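# Hot-swap screen-flagged drives in the dock with spare drives

## Task

Swap every drive the screen flags for one of the two spares lying on the bench mat. Each new drive goes in connector end first (downward), oriented like its neighbours. Unflagged drives must finish exactly where they began. A freshly seated drive needs time to rebuild, and at no moment may more than one bay be empty, partly pulled or rebuilding, or the task fails. Set each removed drive straight down on the mat. At the end the dock must sit flat on the mat, no drive may still be rebuilding, and the gripper must be open and clear. Anything held in place only by the robot at the end does not count.

## Robot and tools

Robot: one Doosan M1013 six-joint arm with a Robotiq 2F-140 two-finger gripper. There is only one arm, so every row and every joint list covers just that arm.

Frame: the scene frame has its origin on the table top directly under the arm base, +z up, +y to the left when looking along +x. Positions are in metres, joint angles in radians. The base may be slightly tilted, and the reported hand position gets less accurate at long reach. end_effector_position is the point between the closed finger pads; the fingers point along the gripper's +z and open and close along its y. Closed fingertips reach about 33 mm past that point (9 mm when fully open), and closing pushes the tips about 24 mm further out, so keep that clearance above surfaces.

Joint order everywhere: waist (joint_1), shoulder (joint_2), elbow (joint_3), forearm roll (joint_4), wrist pitch (joint_5), wrist roll (joint_6).

A row is 9 numbers, each in [-1, 1]: six joint values, then gripper position, gripper force_limit, gripper speed. Optionally 6 more numbers in [0, 1] follow, one stiffness scale per joint in the same order; a scale stays in effect until changed. The joint values are offsets, not poses: scaled so that 1.0 equals 1.398 rad for waist and shoulder, 2.097 rad for elbow and 2.622 rad for the three wrist joints. Gripper position is absolute: +1 fully open (140 mm), about -0.8 pads touching, -1 closes until blocked. force_limit runs from about 14 N (-1) through 60 N (0) to 107 N (+1). speed runs from about 30 mm/s (-1) through 140 (0) to 250 (+1).

Tools:
- execute_actions(actions): a list of up to 15 actions, each a table of up to 15 rows. Each row is held for one 1/30 s step; a short table repeats its last row until 15 steps are done. Joint offsets in every row are measured from the angles at the start of that action, not from the previous row. An empty list just returns the current state and images.
- move(target, speed, blocking): one 9-number row (optionally 15). Its offsets are measured from the Joint positions in the latest result that printed them. All joints travel proportionally, so the hand follows a curve. speed is the top rate in rad/s of the joint with the longest travel, 0.01 to 2, default 0.5; the path lasts 0.5 to 10 s. It does not avoid obstacles. blocking=false returns after 0.5 s while the arm keeps going; until a result shows the move ended, use wait or stop before sending anything else.
- wait(seconds): 0 to 10; the arm holds its last command, and a running move continues.
- stop(): brakes a running move; the fingers are not stopped.
- zoom_image(camera, region): camera is cam_head_left, cam_head_right, cam_high or cam_wrist; region is [x0, y0, x1, y1] in pixels, top-left origin, at most 504 by 504.
- read_manual(section): licence texts only.
- finished_scene(scene): ends the current scene, given its number; irreversible.

Limits: elbow range is about -2.792 to 2.792 rad; the other joints about -6.283 to 6.283, each with up to 0.010 rad uncertainty. An action that pushes a joint more than 0.010 rad beyond its range is refused; if the first action of a call fails this, or anything is malformed, nothing runs. Per step, each joint target stays within a lead of its measured angle (0.456 rad waist/shoulder, 0.683 elbow, 0.854 wrist joints; smaller when stiffness is settable), and targets are pulled back if they would shift the hand over 70 mm. Big changes may therefore need several actions, and an unfinished motion must be re-sent.

Results: a state line with hand position, quaternion (wxyz) and velocities; Joint positions, Joint velocities and Joint targets in joint order; gripper object_status (0 moving, 1 blocked while opening, 2 blocked while closing = grasp, 3 reached target or pads met) and position_measured in counts (3 open, 230 pads met, nonlinear); camera images in order cam_head_left, cam_head_right, cam_high, cam_wrist, plus changed calibration. Extra lines: "joint sent to its limit", "joint command not followed" (clearance check altered targets), MOTOR HOT, fault notices. move adds a "move:" line: outcome (done, off_target, moving, held, fault), limits=held or limits=none, and the joint farthest from its target.

Gripping: send position -1 and confirm object_status 2. To squeeze harder, raise force_limit and nudge position to -0.98 (or back).

Avoid: contact torque at a joint's load limit (waist/shoulder 312, elbow 147, wrist joints 41.4 N m, held weight included) or 144 N outside force stops the arm for 10 s and drops the rest of the call. The arm is stiff, so commanding even slightly past a firm contact can fault; approach slowly. Holding loads heats motors, and overheating brakes the arm. Do not drop, slam or hard-push parts, and never let anything leave the table. Loose objects may get brief random nudges.

Each tool is called after "Request:" as name(argument=value, ...), one argument or row to a line, values as JSON.

## Session

Request:
execute_actions(
  actions=[],
)

Scene clock: 0.00 s.
end_effector_position=(+0.5519, -0.2023, +0.3842) position_measured=3 object_status=3 end_effector_quat_wxyz=(+0.316, +0.806, -0.455, +0.209) end_effector_velocity=(+0.000, -0.000, +0.000) end_effector_angular_velocity=(-0.000, -0.000, -0.000)
Joint names: [waist, shoulder, elbow, forearm roll, wrist pitch, wrist roll]
Joint positions: [ 0.017 -0.003  1.861 -0.811  1.315  2.825]
Joint velocities: [-0.     0.001 -0.001 -0.     0.     0.   ]
Joint targets: [0.017 -0.003 1.861 -0.811 1.315 2.825]
Joint stiffness scale: [1. 1. 1. 1. 1. 1.]

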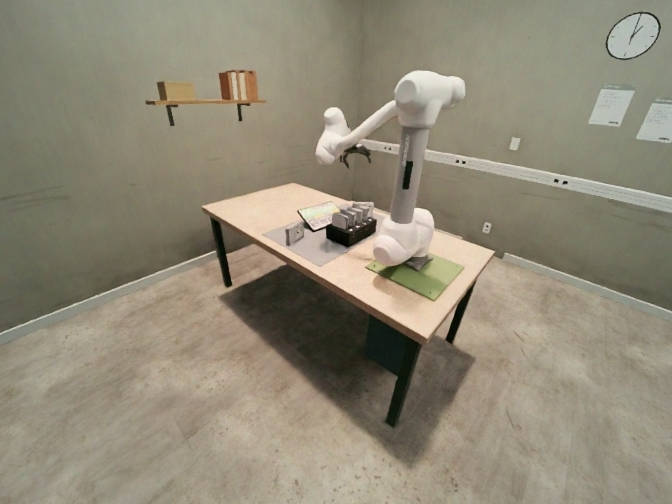

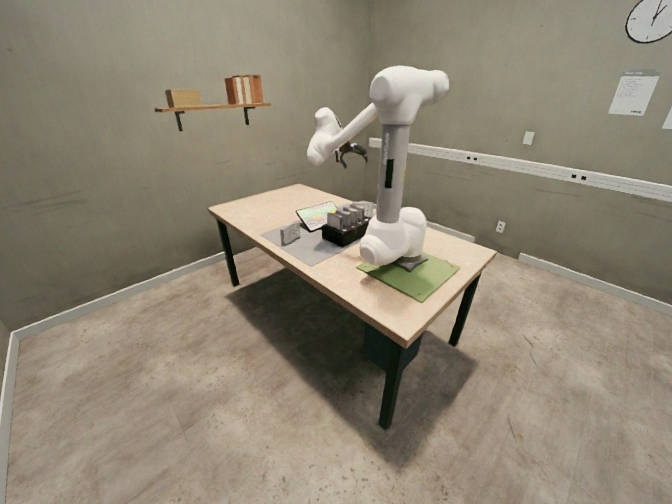

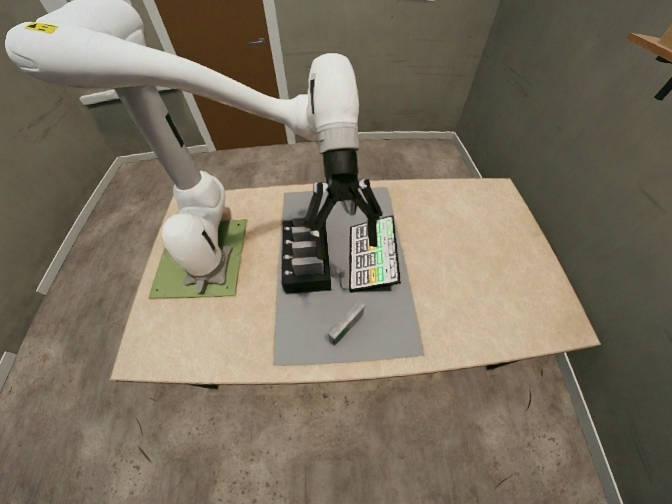

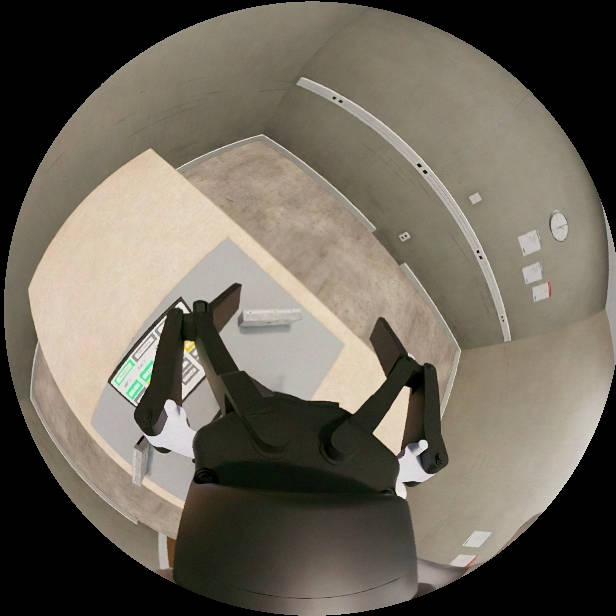

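Request:
zoom_image(
  camera="cam_high",
  region=[260, 170, 440, 370],
)

Request:
zoom_image(
  camera="cam_head_left",
  region=[250, 180, 400, 280],
)

Region (260, 170, 440, 370) of cam_high's 672x504 image, scaled by 2.520, with more detail than that image has; it fills the left 454 columns of this view, and the rest is white.

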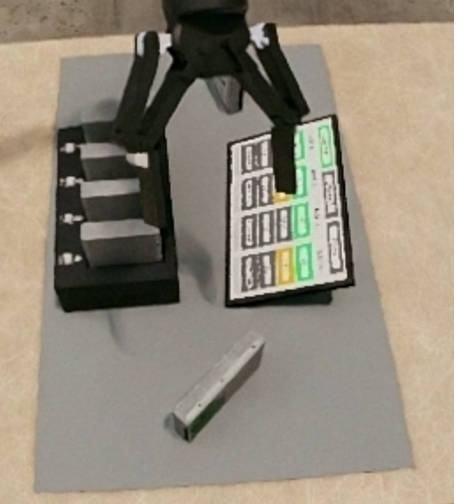

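Region (250, 180, 400, 280) of cam_head_left's 672x504 image, scaled by 3.360, with more detail than that image has.

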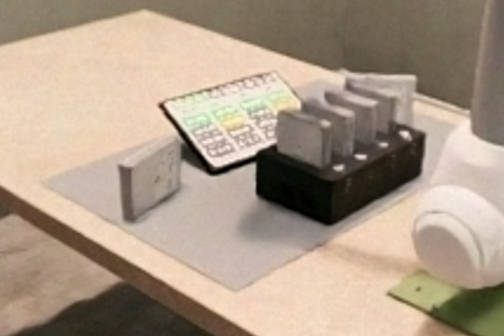

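Request:
move(
  target=[-0.0615, -0.058, -0.0231, 0.3093, 0.0374, -0.5046, 1, 0, 0],
  speed=1.0,
)

Scene clock: 52.07 s.
end_effector_position=(+0.5019, -0.0109, +0.3536) position_measured=3 object_status=3 end_effector_quat_wxyz=(-0.000, +1.000, -0.013, -0.003) end_effector_velocity=(-0.000, +0.000, -0.000) end_effector_angular_velocity=(+0.001, +0.001, +0.002)
Joint names: [waist, shoulder, elbow, forearm roll, wrist pitch, wrist roll]
Joint positions: [-0.065 -0.081  1.816 -0.003  1.41   1.511]
Joint velocities: [-0.     0.     0.001  0.001  0.    -0.002]
Joint targets: [-0.069 -0.084 1.813 -0.000 1.413 1.502]
Joint stiffness scale: [1. 1. 1. 1. 1. 1.]
move: done; limits=none; farthest joint: the wrist roll, 0.009 radians from its target (1.323 radians at the start)
camera_calibration (this result's frames):
cam_wrist: T_world_to_cam=[[0.209047, -0.977873, 0.0080132, -0.121039], [-0.900142, -0.189214, 0.392354, 0.315589], [-0.382156, -0.0892332, -0.919779, 0.707275], [0, 0, 0, 1]] pos_world=[0.579667, 0.00446591, 0.527684]

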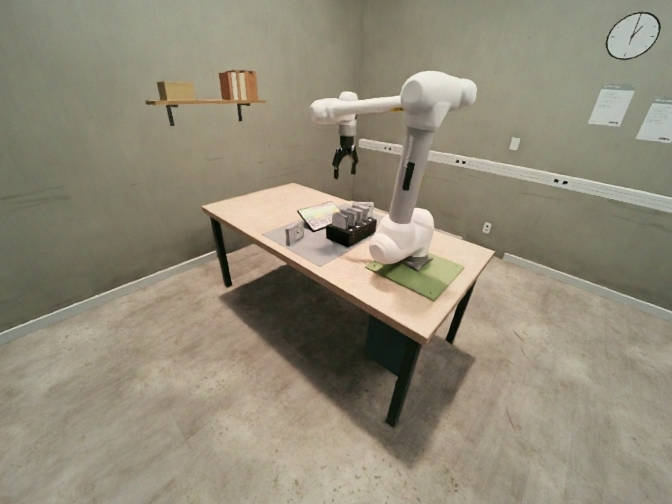

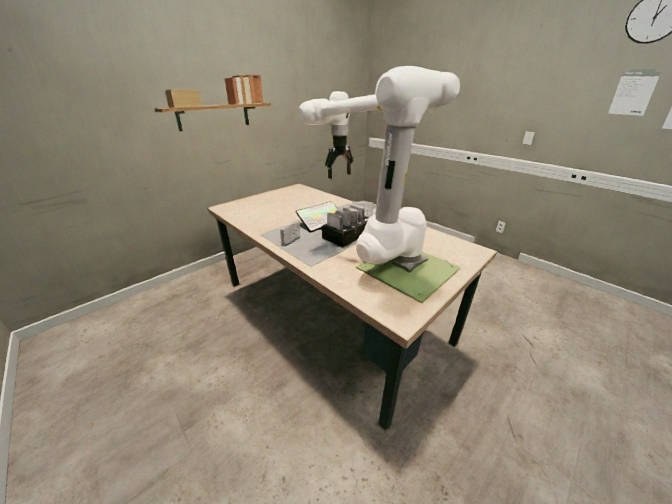

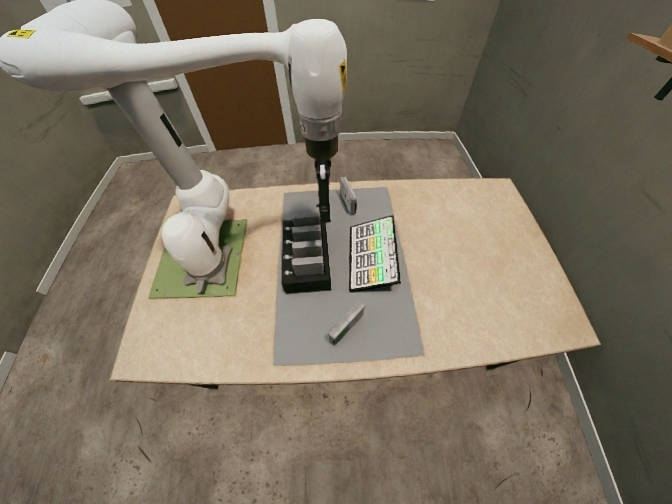

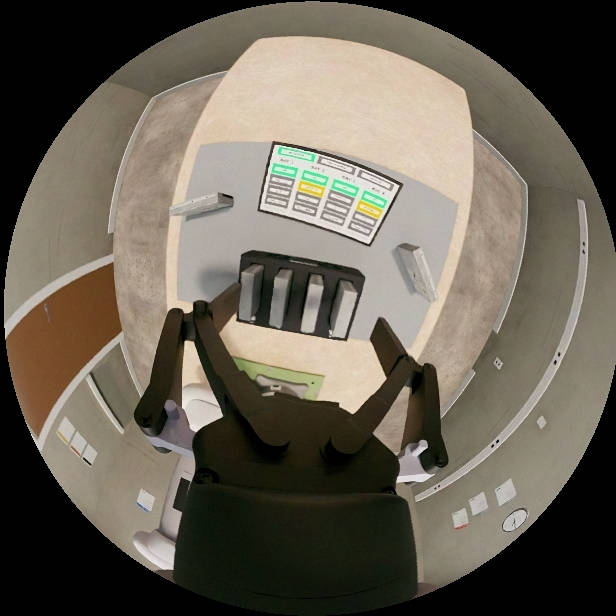

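Request:
zoom_image(
  camera="cam_wrist",
  region=[220, 130, 420, 350],
)

Region (220, 130, 420, 350) of cam_wrist's 616x616 image, scaled by 2.291, with more detail than that image has; it fills the left 458 columns of this view, and the rest is white.

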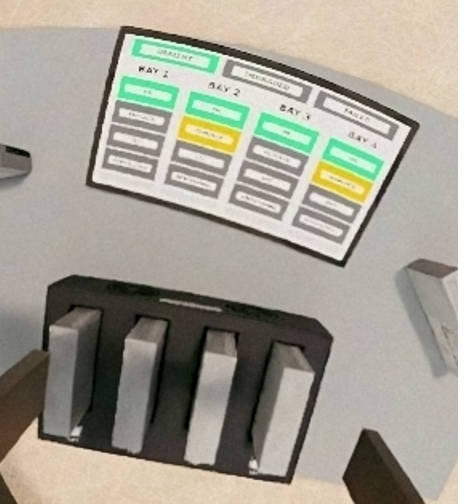

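Request:
zoom_image(
  camera="cam_high",
  region=[275, 210, 345, 300],
)

Request:
zoom_image(
  camera="cam_head_right",
  region=[270, 190, 390, 260],
)

Region (275, 210, 345, 300) of cam_high's 672x504 image, scaled by 5.600, with more detail than that image has.

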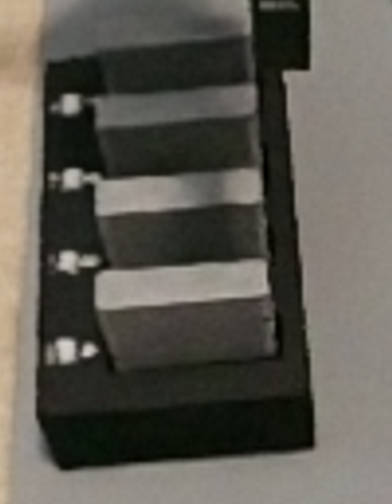

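Region (270, 190, 390, 260) of cam_head_right's 672x504 image, scaled by 4.200, with more detail than that image has; it fills the top 294 rows of this view, and the rest is white.

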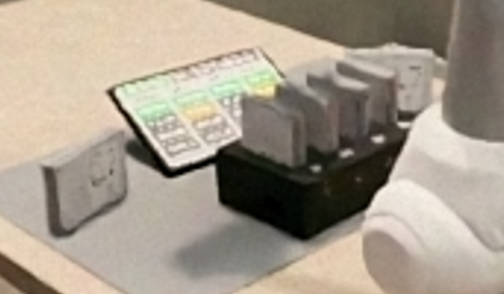

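Request:
move(
  target=[-0.0036, -0.2047, 0.2313, 0.0011, -0.0771, -1.0, 1, 0, 0],
  speed=1.5,
)

Scene clock: 100.20 s.
end_effector_position=(+0.3031, +0.0067, +0.2080) position_measured=3 object_status=3 end_effector_quat_wxyz=(-0.003, +0.274, +0.962, -0.000) end_effector_velocity=(+0.000, +0.000, -0.000) end_effector_angular_velocity=(+0.000, +0.000, +0.003)
Joint names: [waist, shoulder, elbow, forearm roll, wrist pitch, wrist roll]
Joint positions: [-0.066 -0.363  2.298 -0.002  1.211 -1.102]
Joint velocities: [-0.     0.    -0.     0.    -0.    -0.003]
Joint targets: [-0.070 -0.367 2.301 -0.000 1.208 -1.111]
Joint stiffness scale: [1. 1. 1. 1. 1. 1.]
move: done; limits=none; farthest joint: the wrist roll, 0.009 radians from its target (2.621 radians at the start)
camera_calibration (this result's frames):
cam_wrist: T_world_to_cam=[[0.313791, 0.949452, 0.00870116, -0.105853], [0.87682, -0.293278, 0.381017, -0.338462], [0.364309, -0.11193, -0.924527, 0.273899], [0, 0, 0, 1]] pos_world=[0.230202, 0.0318966, 0.383107]

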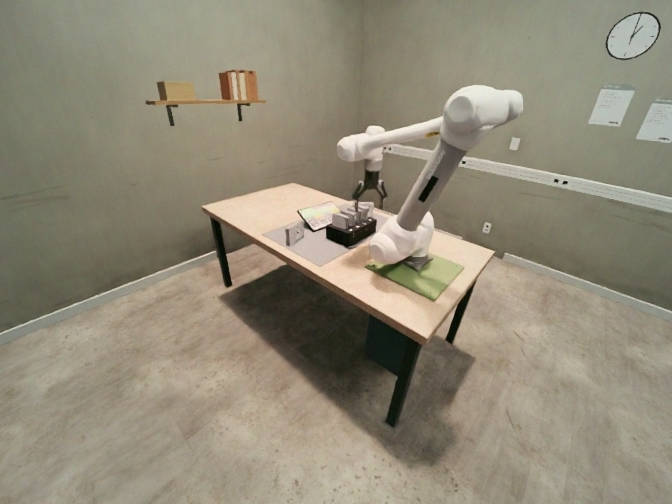

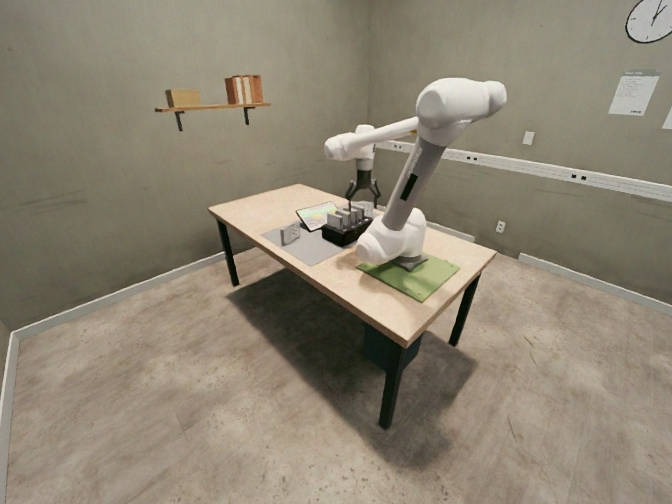

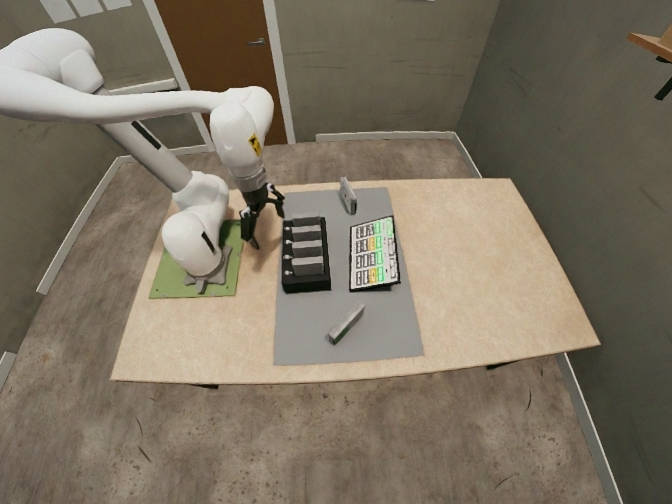

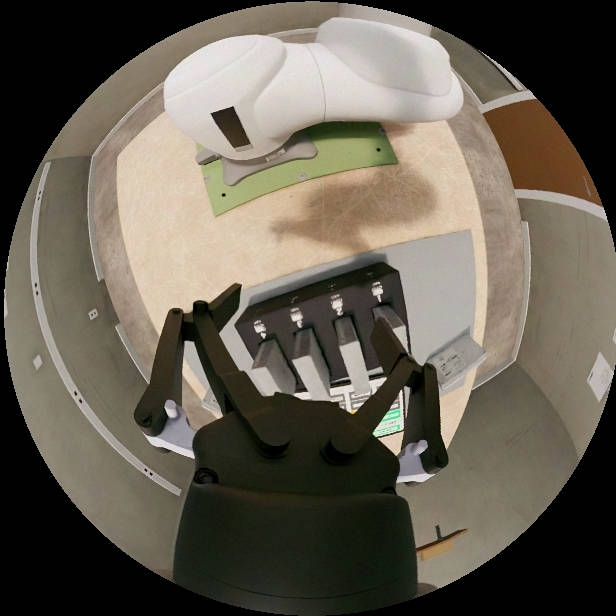

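Request:
zoom_image(
  camera="cam_wrist",
  region=[225, 250, 425, 400],
)

Region (225, 250, 425, 400) of cam_wrist's 616x616 image, scaled by 2.520, with more detail than that image has; it fills the top 378 rows of this view, and the rest is white.

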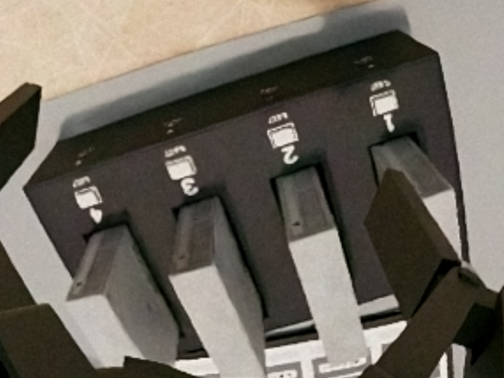

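Request:
move(
  target=[-0.2077, 0.1289, 0.0173, 0.0008, -0.0842, -0.3243, -1, 0, 1],
  speed=0.8,
)

Scene clock: 158.73 s.
end_effector_position=(+0.3439, -0.0990, +0.1329) position_measured=233 object_status=3 end_effector_quat_wxyz=(+0.001, +0.000, +1.000, -0.000) end_effector_velocity=(-0.000, +0.000, -0.000) end_effector_angular_velocity=(-0.000, -0.000, +0.002)
Joint names: [waist, shoulder, elbow, forearm roll, wrist pitch, wrist roll]
Joint positions: [-0.353 -0.187  2.331 -0.002  0.992 -1.943]
Joint velocities: [-0.    -0.001  0.001  0.    -0.    -0.002]
Joint targets: [-0.357 -0.183 2.334 -0.000 0.990 -1.952]
Joint stiffness scale: [1. 1. 1. 1. 1. 1.]
move: done; limits=none; farthest joint: the wrist roll, 0.009 radians from its target (0.850 radians at the start)
camera_calibration (this result's frames):
cam_wrist: T_world_to_cam=[[-0.234019, 0.972194, 0.00859696, 0.17301], [0.896828, 0.212446, 0.388029, -0.334403], [0.375413, 0.0985161, -0.921607, 0.194327], [0, 0, 0, 1]] pos_world=[0.267436, -0.116301, 0.307364]

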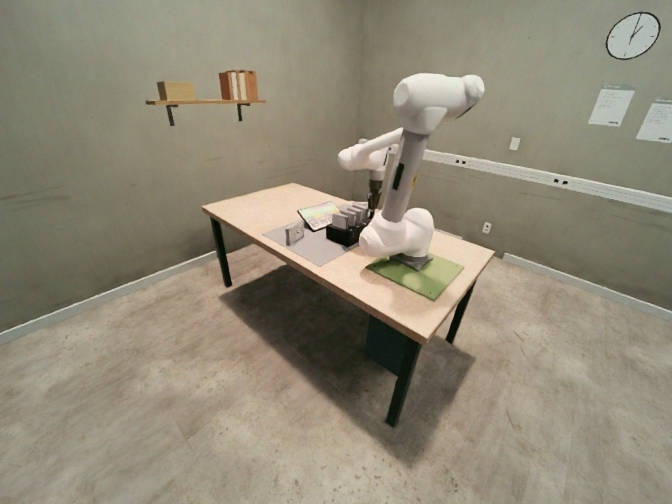

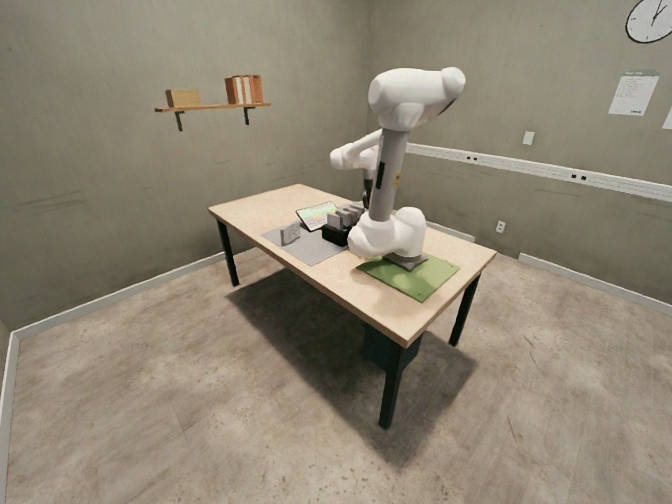

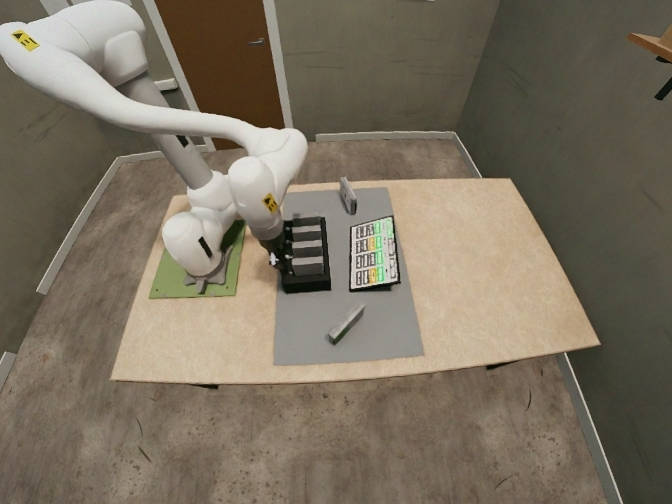

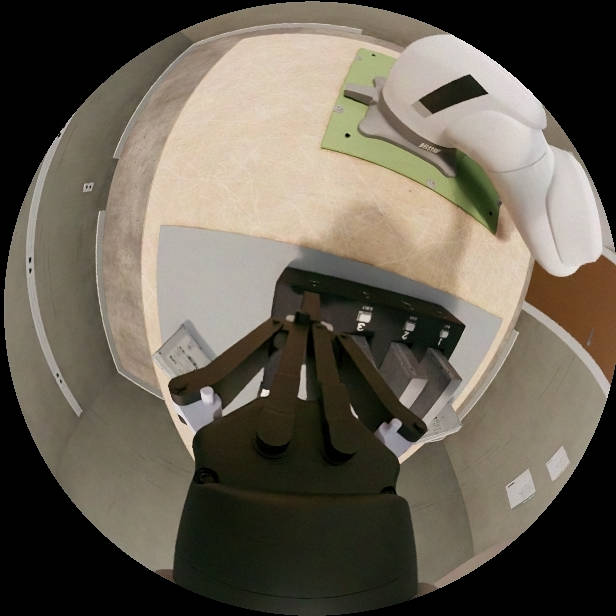

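Request:
zoom_image(
  camera="cam_wrist",
  region=[240, 250, 480, 400],
)

Request:
zoom_image(
  camera="cam_high",
  region=[250, 210, 345, 300],
)

Region (240, 250, 480, 400) of cam_wrist's 616x616 image, scaled by 2.100, with more detail than that image has; it fills the top 315 rows of this view, and the rest is white.

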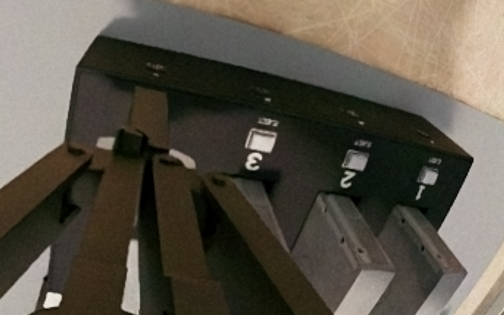

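Region (250, 210, 345, 300) of cam_high's 672x504 image, scaled by 5.305, with more detail than that image has; it fills the top 477 rows of this view, and the rest is white.

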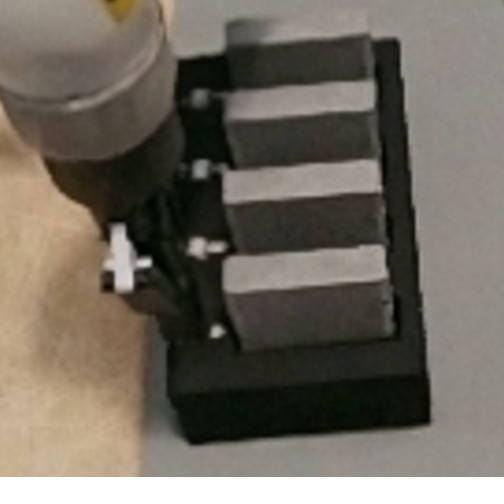

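Request:
move(
  target=[0.0143, 0.0329, 0.0117, 0, -0.0252, 0.006, -1, 0, 1],
  speed=0.3,
)

Scene clock: 213.17 s.
end_effector_position=(+0.3482, -0.0986, +0.1223) position_measured=233 object_status=3 end_effector_quat_wxyz=(-0.002, -0.004, +1.000, -0.001) end_effector_velocity=(-0.001, +0.000, -0.000) end_effector_angular_velocity=(+0.000, +0.002, +0.000)
Joint names: [waist, shoulder, elbow, forearm roll, wrist pitch, wrist roll]
Joint positions: [-0.344 -0.163  2.336 -0.007  0.968 -1.941]
Joint velocities: [ 0.     0.     0.001 -0.     0.001 -0.   ]
Joint targets: [-0.344 -0.163 2.337 -0.007 0.967 -1.941]
Joint stiffness scale: [1. 1. 1. 1. 1. 1.]
FORCE FAULT: contact force on the arm reached its limit, and the arm stopped for 10 seconds. The contact can be on any part of the arm, not only on its tool. That time counts as 20 of the actions that you can send in this scene. The arm's remaining commands of this call were not run. The arm holds still and accepts commands again. Move the arm away from the contact; if what it grips holds it there, let go first. Pushing or pulling that hard again can fault the arm again.
move: fault; limits=none; farthest joint: the wrist pitch, 0.042 radians from its target (0.066 radians at the start)
camera_calibration (this result's frames):
cam_wrist: T_world_to_cam=[[-0.243422, 0.969889, 0.00788473, 0.176836], [0.896893, 0.221992, 0.382496, -0.33263], [0.369228, 0.10018, -0.923924, 0.185503], [0, 0, 0, 1]] pos_world=[0.272887, -0.116254, 0.297226]

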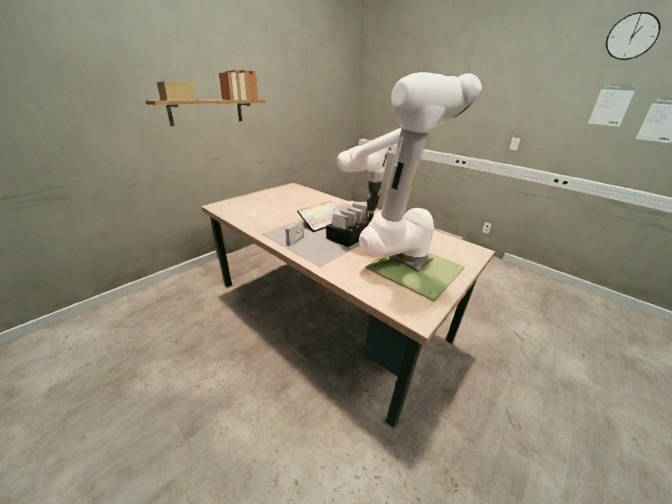

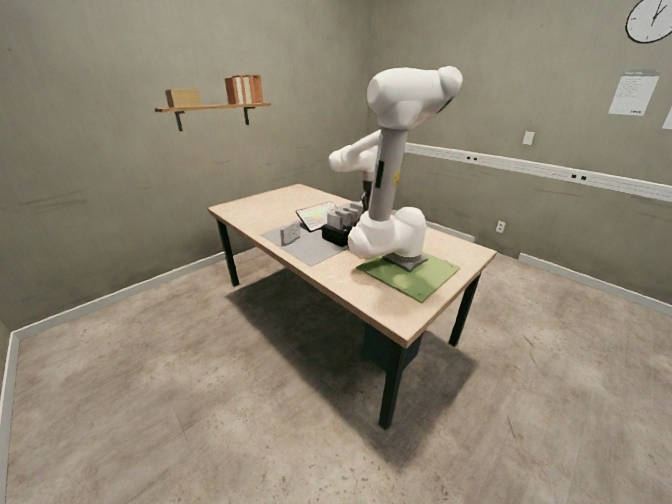

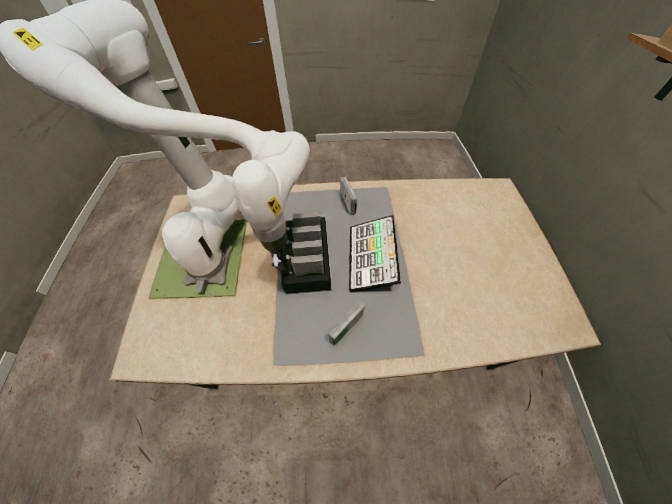

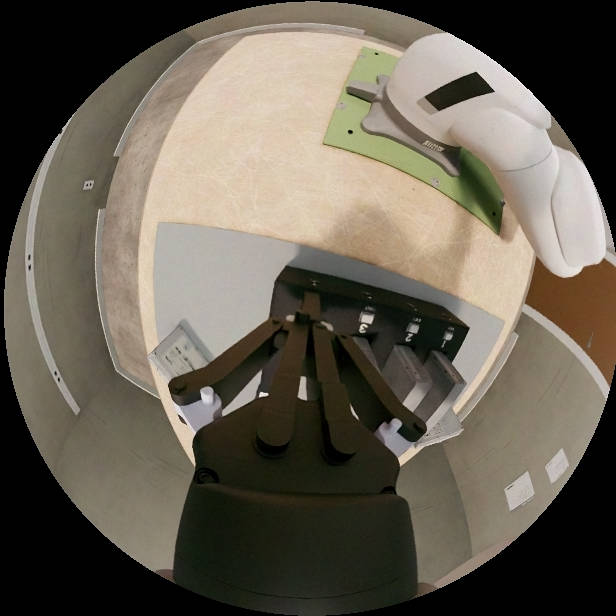

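Request:
move(
  target=[0.0076, -0.0689, -0.0883, 0.002, 0.1076, 0.0045, -1, 0, 1],
  speed=0.8,
)

Scene clock: 235.33 s.
end_effector_position=(+0.3596, -0.0999, +0.2472) position_measured=233 object_status=3 end_effector_quat_wxyz=(-0.004, -0.005, +1.000, +0.000) end_effector_velocity=(-0.001, +0.000, +0.000) end_effector_angular_velocity=(+0.001, +0.002, -0.000)
Joint names: [waist, shoulder, elbow, forearm roll, wrist pitch, wrist roll]
Joint positions: [-0.337 -0.256  2.154 -0.004  1.248 -1.938]
Joint velocities: [ 0.     0.    -0.001  0.     0.003  0.   ]
Joint targets: [-0.333 -0.259 2.151 -0.002 1.250 -1.929]
Joint stiffness scale: [1. 1. 1. 1. 1. 1.]
move: done; limits=none; farthest joint: the wrist roll, 0.008 radians from its target (0.012 radians at the start)
camera_calibration (this result's frames):
cam_wrist: T_world_to_cam=[[-0.244143, 0.969664, 0.0121087, 0.179035], [0.898161, 0.221396, 0.379857, -0.390202], [0.365652, 0.103615, -0.924966, 0.298752], [0, 0, 0, 1]] pos_world=[0.284935, -0.118169, 0.422389]

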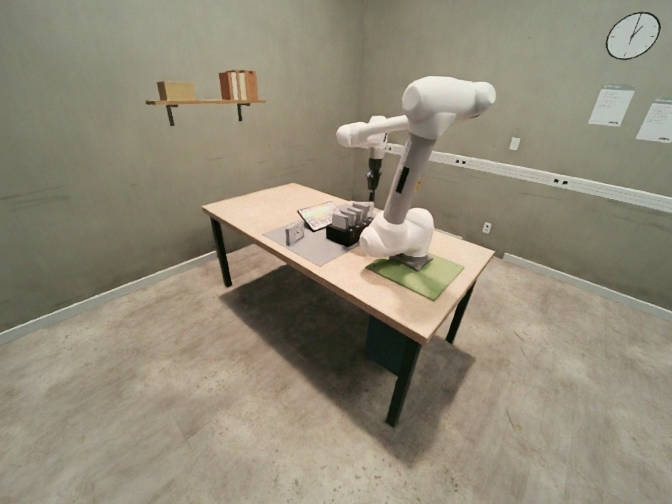

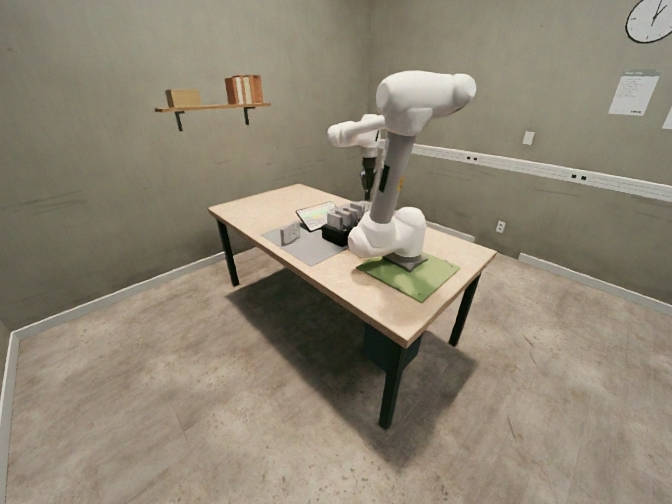

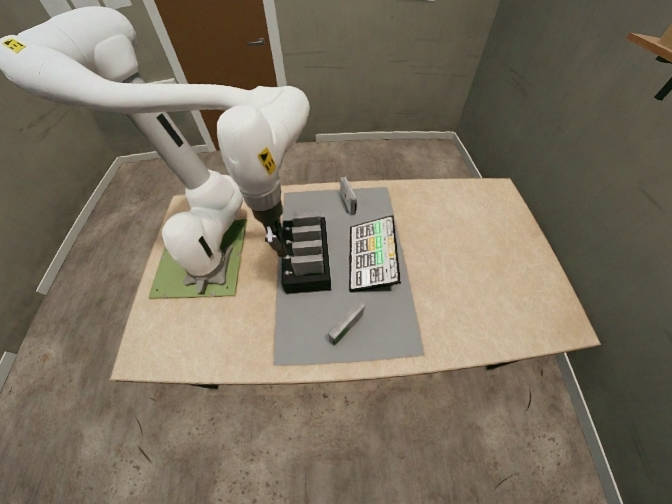

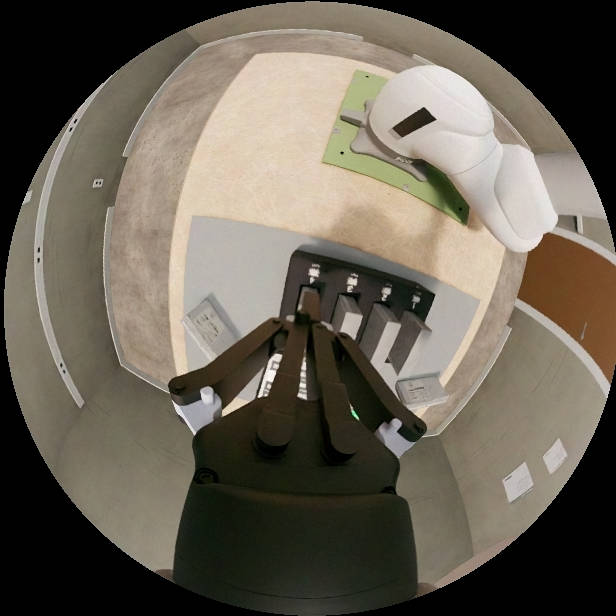

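Request:
move(
  target=[0.0455, 0.0778, -0.0605, 0.001, 0.006, 0.0278, -0.05, 0, 1],
  speed=0.8,
)

Scene clock: 241.37 s.
end_effector_position=(+0.4307, -0.0985, +0.2702) position_measured=135 object_status=3 end_effector_quat_wxyz=(-0.001, -0.003, +1.000, -0.000) end_effector_velocity=(+0.001, +0.000, +0.000) end_effector_angular_velocity=(-0.000, -0.001, -0.000)
Joint names: [waist, shoulder, elbow, forearm roll, wrist pitch, wrist roll]
Joint positions: [-0.277 -0.151  2.03  -0.004  1.261 -1.874]
Joint velocities: [ 0.001  0.001 -0.001  0.    -0.     0.002]
Joint targets: [-0.273 -0.147 2.027 -0.002 1.264 -1.865]
Joint stiffness scale: [1. 1. 1. 1. 1. 1.]
move: done; limits=none; farthest joint: the wrist roll, 0.008 radians from its target (0.073 radians at the start)
camera_calibration (this result's frames):
cam_wrist: T_world_to_cam=[[-0.239615, 0.970824, 0.00924011, 0.193716], [0.897103, 0.217761, 0.38443, -0.464242], [0.371202, 0.100405, -0.923108, 0.290662], [0, 0, 0, 1]] pos_world=[0.354996, -0.116154, 0.444991]

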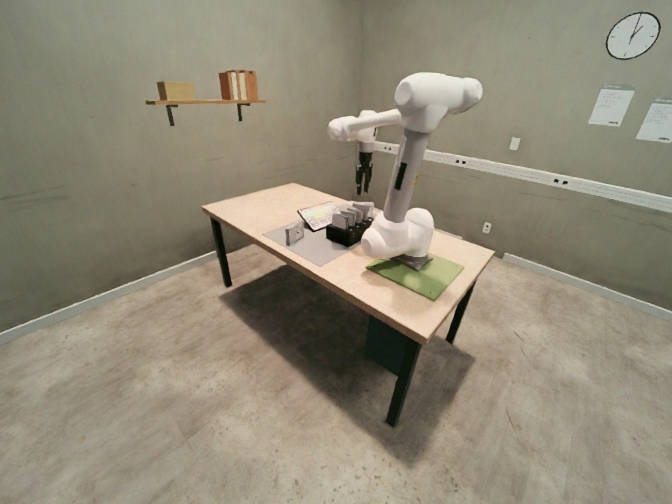

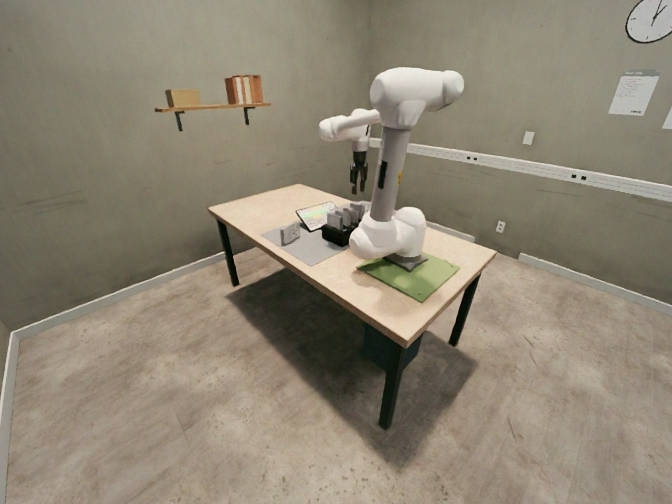

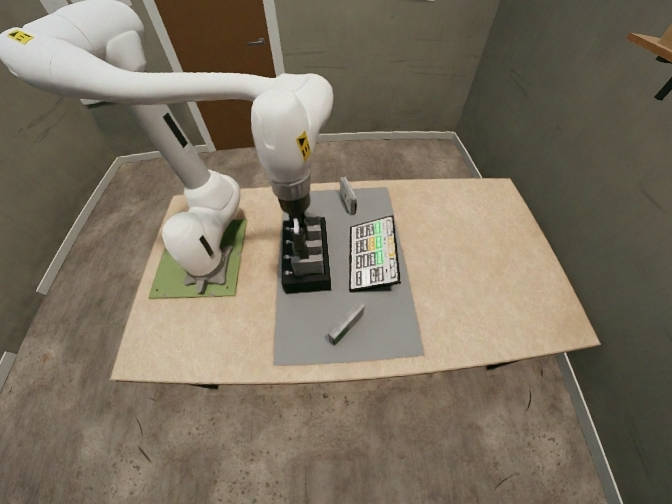

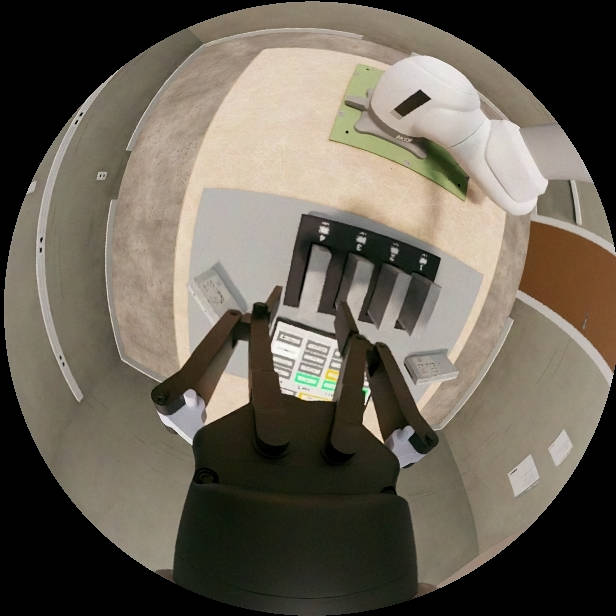

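Request:
move(
  target=[0, 0.0674, 0.0773, 0, -0.0956, 0, -0.05, 0, 1],
  speed=0.6,
)

Request:
move(
  target=[0, 0, 0, 0, 0, 0, -1, 0.3, 0.5],
)

Scene clock: 261.47 s.
end_effector_position=(+0.4275, -0.0970, +0.1498) position_measured=135 object_status=3 end_effector_quat_wxyz=(-0.002, -0.003, +1.000, -0.000) end_effector_velocity=(+0.000, -0.000, -0.001) end_effector_angular_velocity=(-0.000, -0.001, -0.000)
Joint names: [waist, shoulder, elbow, forearm roll, wrist pitch, wrist roll]
Joint positions: [-0.277 -0.06   2.189 -0.004  1.013 -1.873]
Joint velocities: [ 0.     0.001  0.001  0.    -0.003  0.   ]
Joint targets: [-0.277 -0.056 2.192 -0.004 1.011 -1.874]
Joint stiffness scale: [1. 1. 1. 1. 1. 1.]
move: done; limits=none; farthest joint: the shoulder, 0.003 radians from its target (0.094 radians at the start)
camera_calibration (this result's frames):
cam_wrist: T_world_to_cam=[[-0.24039, 0.970621, 0.0103624, 0.192773], [0.897429, 0.21817, 0.383436, -0.415317], [0.369911, 0.101474, -0.923509, 0.181284], [0, 0, 0, 1]] pos_world=[0.351999, -0.114896, 0.324667]

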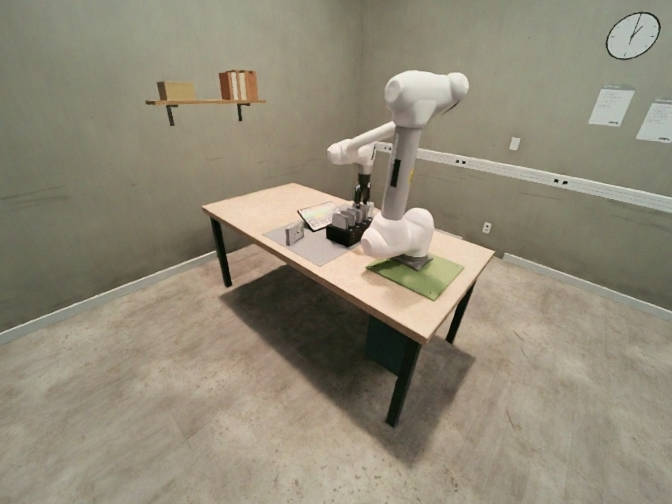

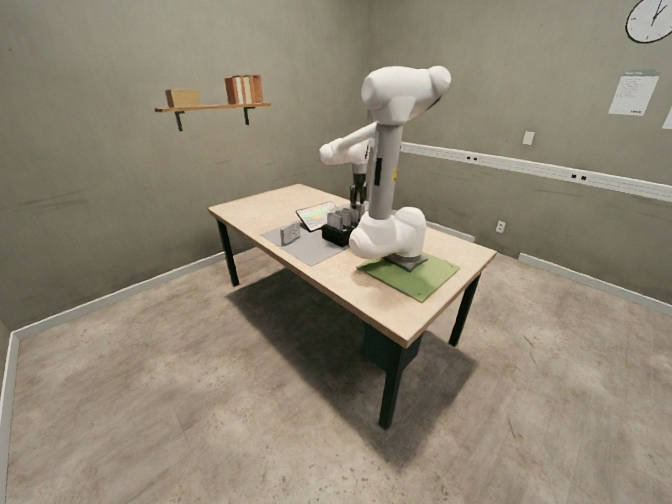

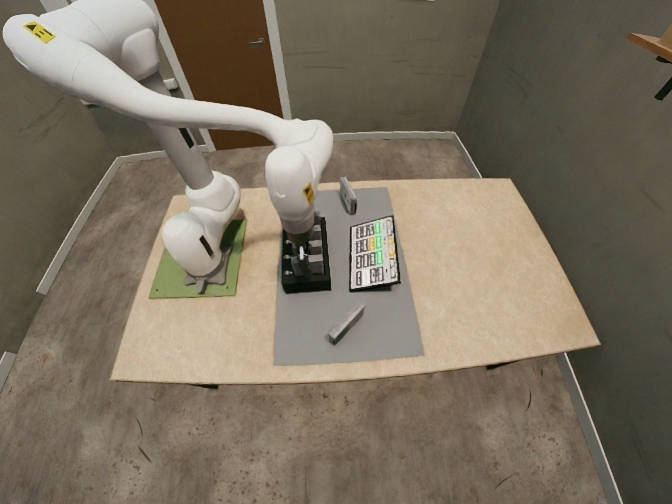

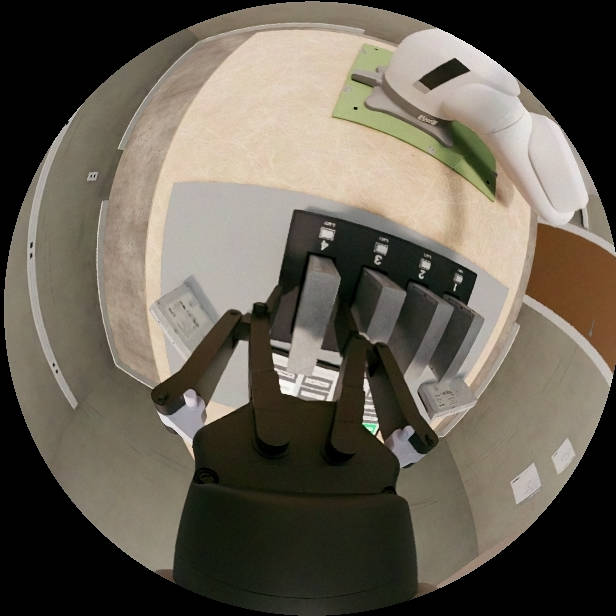

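Scene clock: 262.00 s.
end_effector_position=(+0.4276, -0.0965, +0.1498) position_measured=195 object_status=2 end_effector_quat_wxyz=(-0.002, -0.002, +1.000, +0.001) end_effector_velocity=(+0.000, -0.000, -0.000) end_effector_angular_velocity=(+0.000, +0.000, +0.000)
Joint names: [waist, shoulder, elbow, forearm roll, wrist pitch, wrist roll]
Joint positions: [-0.277 -0.06   2.189 -0.002  1.013 -1.873]
Joint velocities: [ 0.     0.001 -0.    -0.    -0.    -0.   ]
Joint targets: [-0.277 -0.060 2.189 -0.004 1.013 -1.873]
Joint stiffness scale: [1. 1. 1. 1. 1. 1.]
move: done; limits=none; farthest joint: the forearm roll, 0.002 radians from its target (0.000 radians at the start)
camera_calibration (this result's frames):
cam_wrist: T_world_to_cam=[[-0.239432, 0.970841, 0.0118185, 0.191679], [0.897541, 0.21668, 0.384018, -0.415784], [0.37026, 0.102554, -0.92325, 0.181109], [0, 0, 0, 1]] pos_world=[0.35202, -0.114572, 0.324612]

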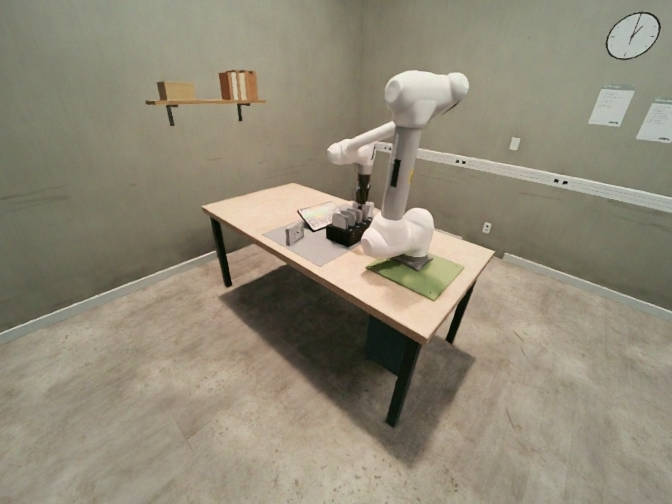

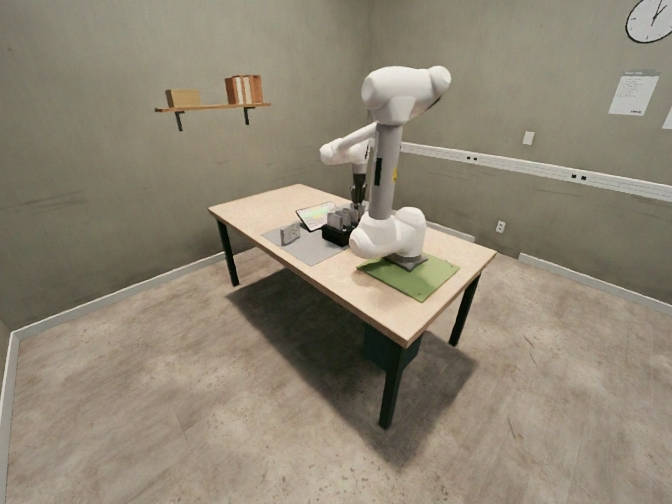

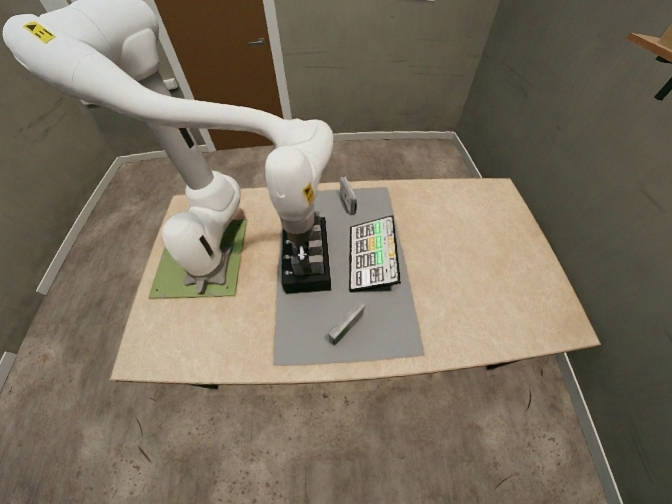

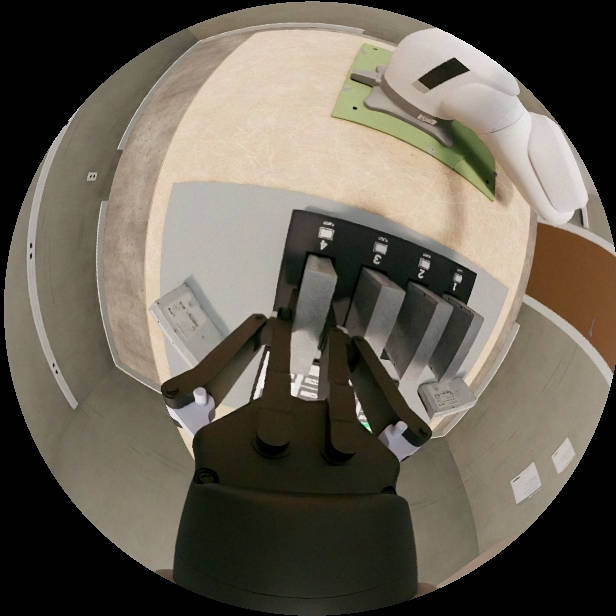

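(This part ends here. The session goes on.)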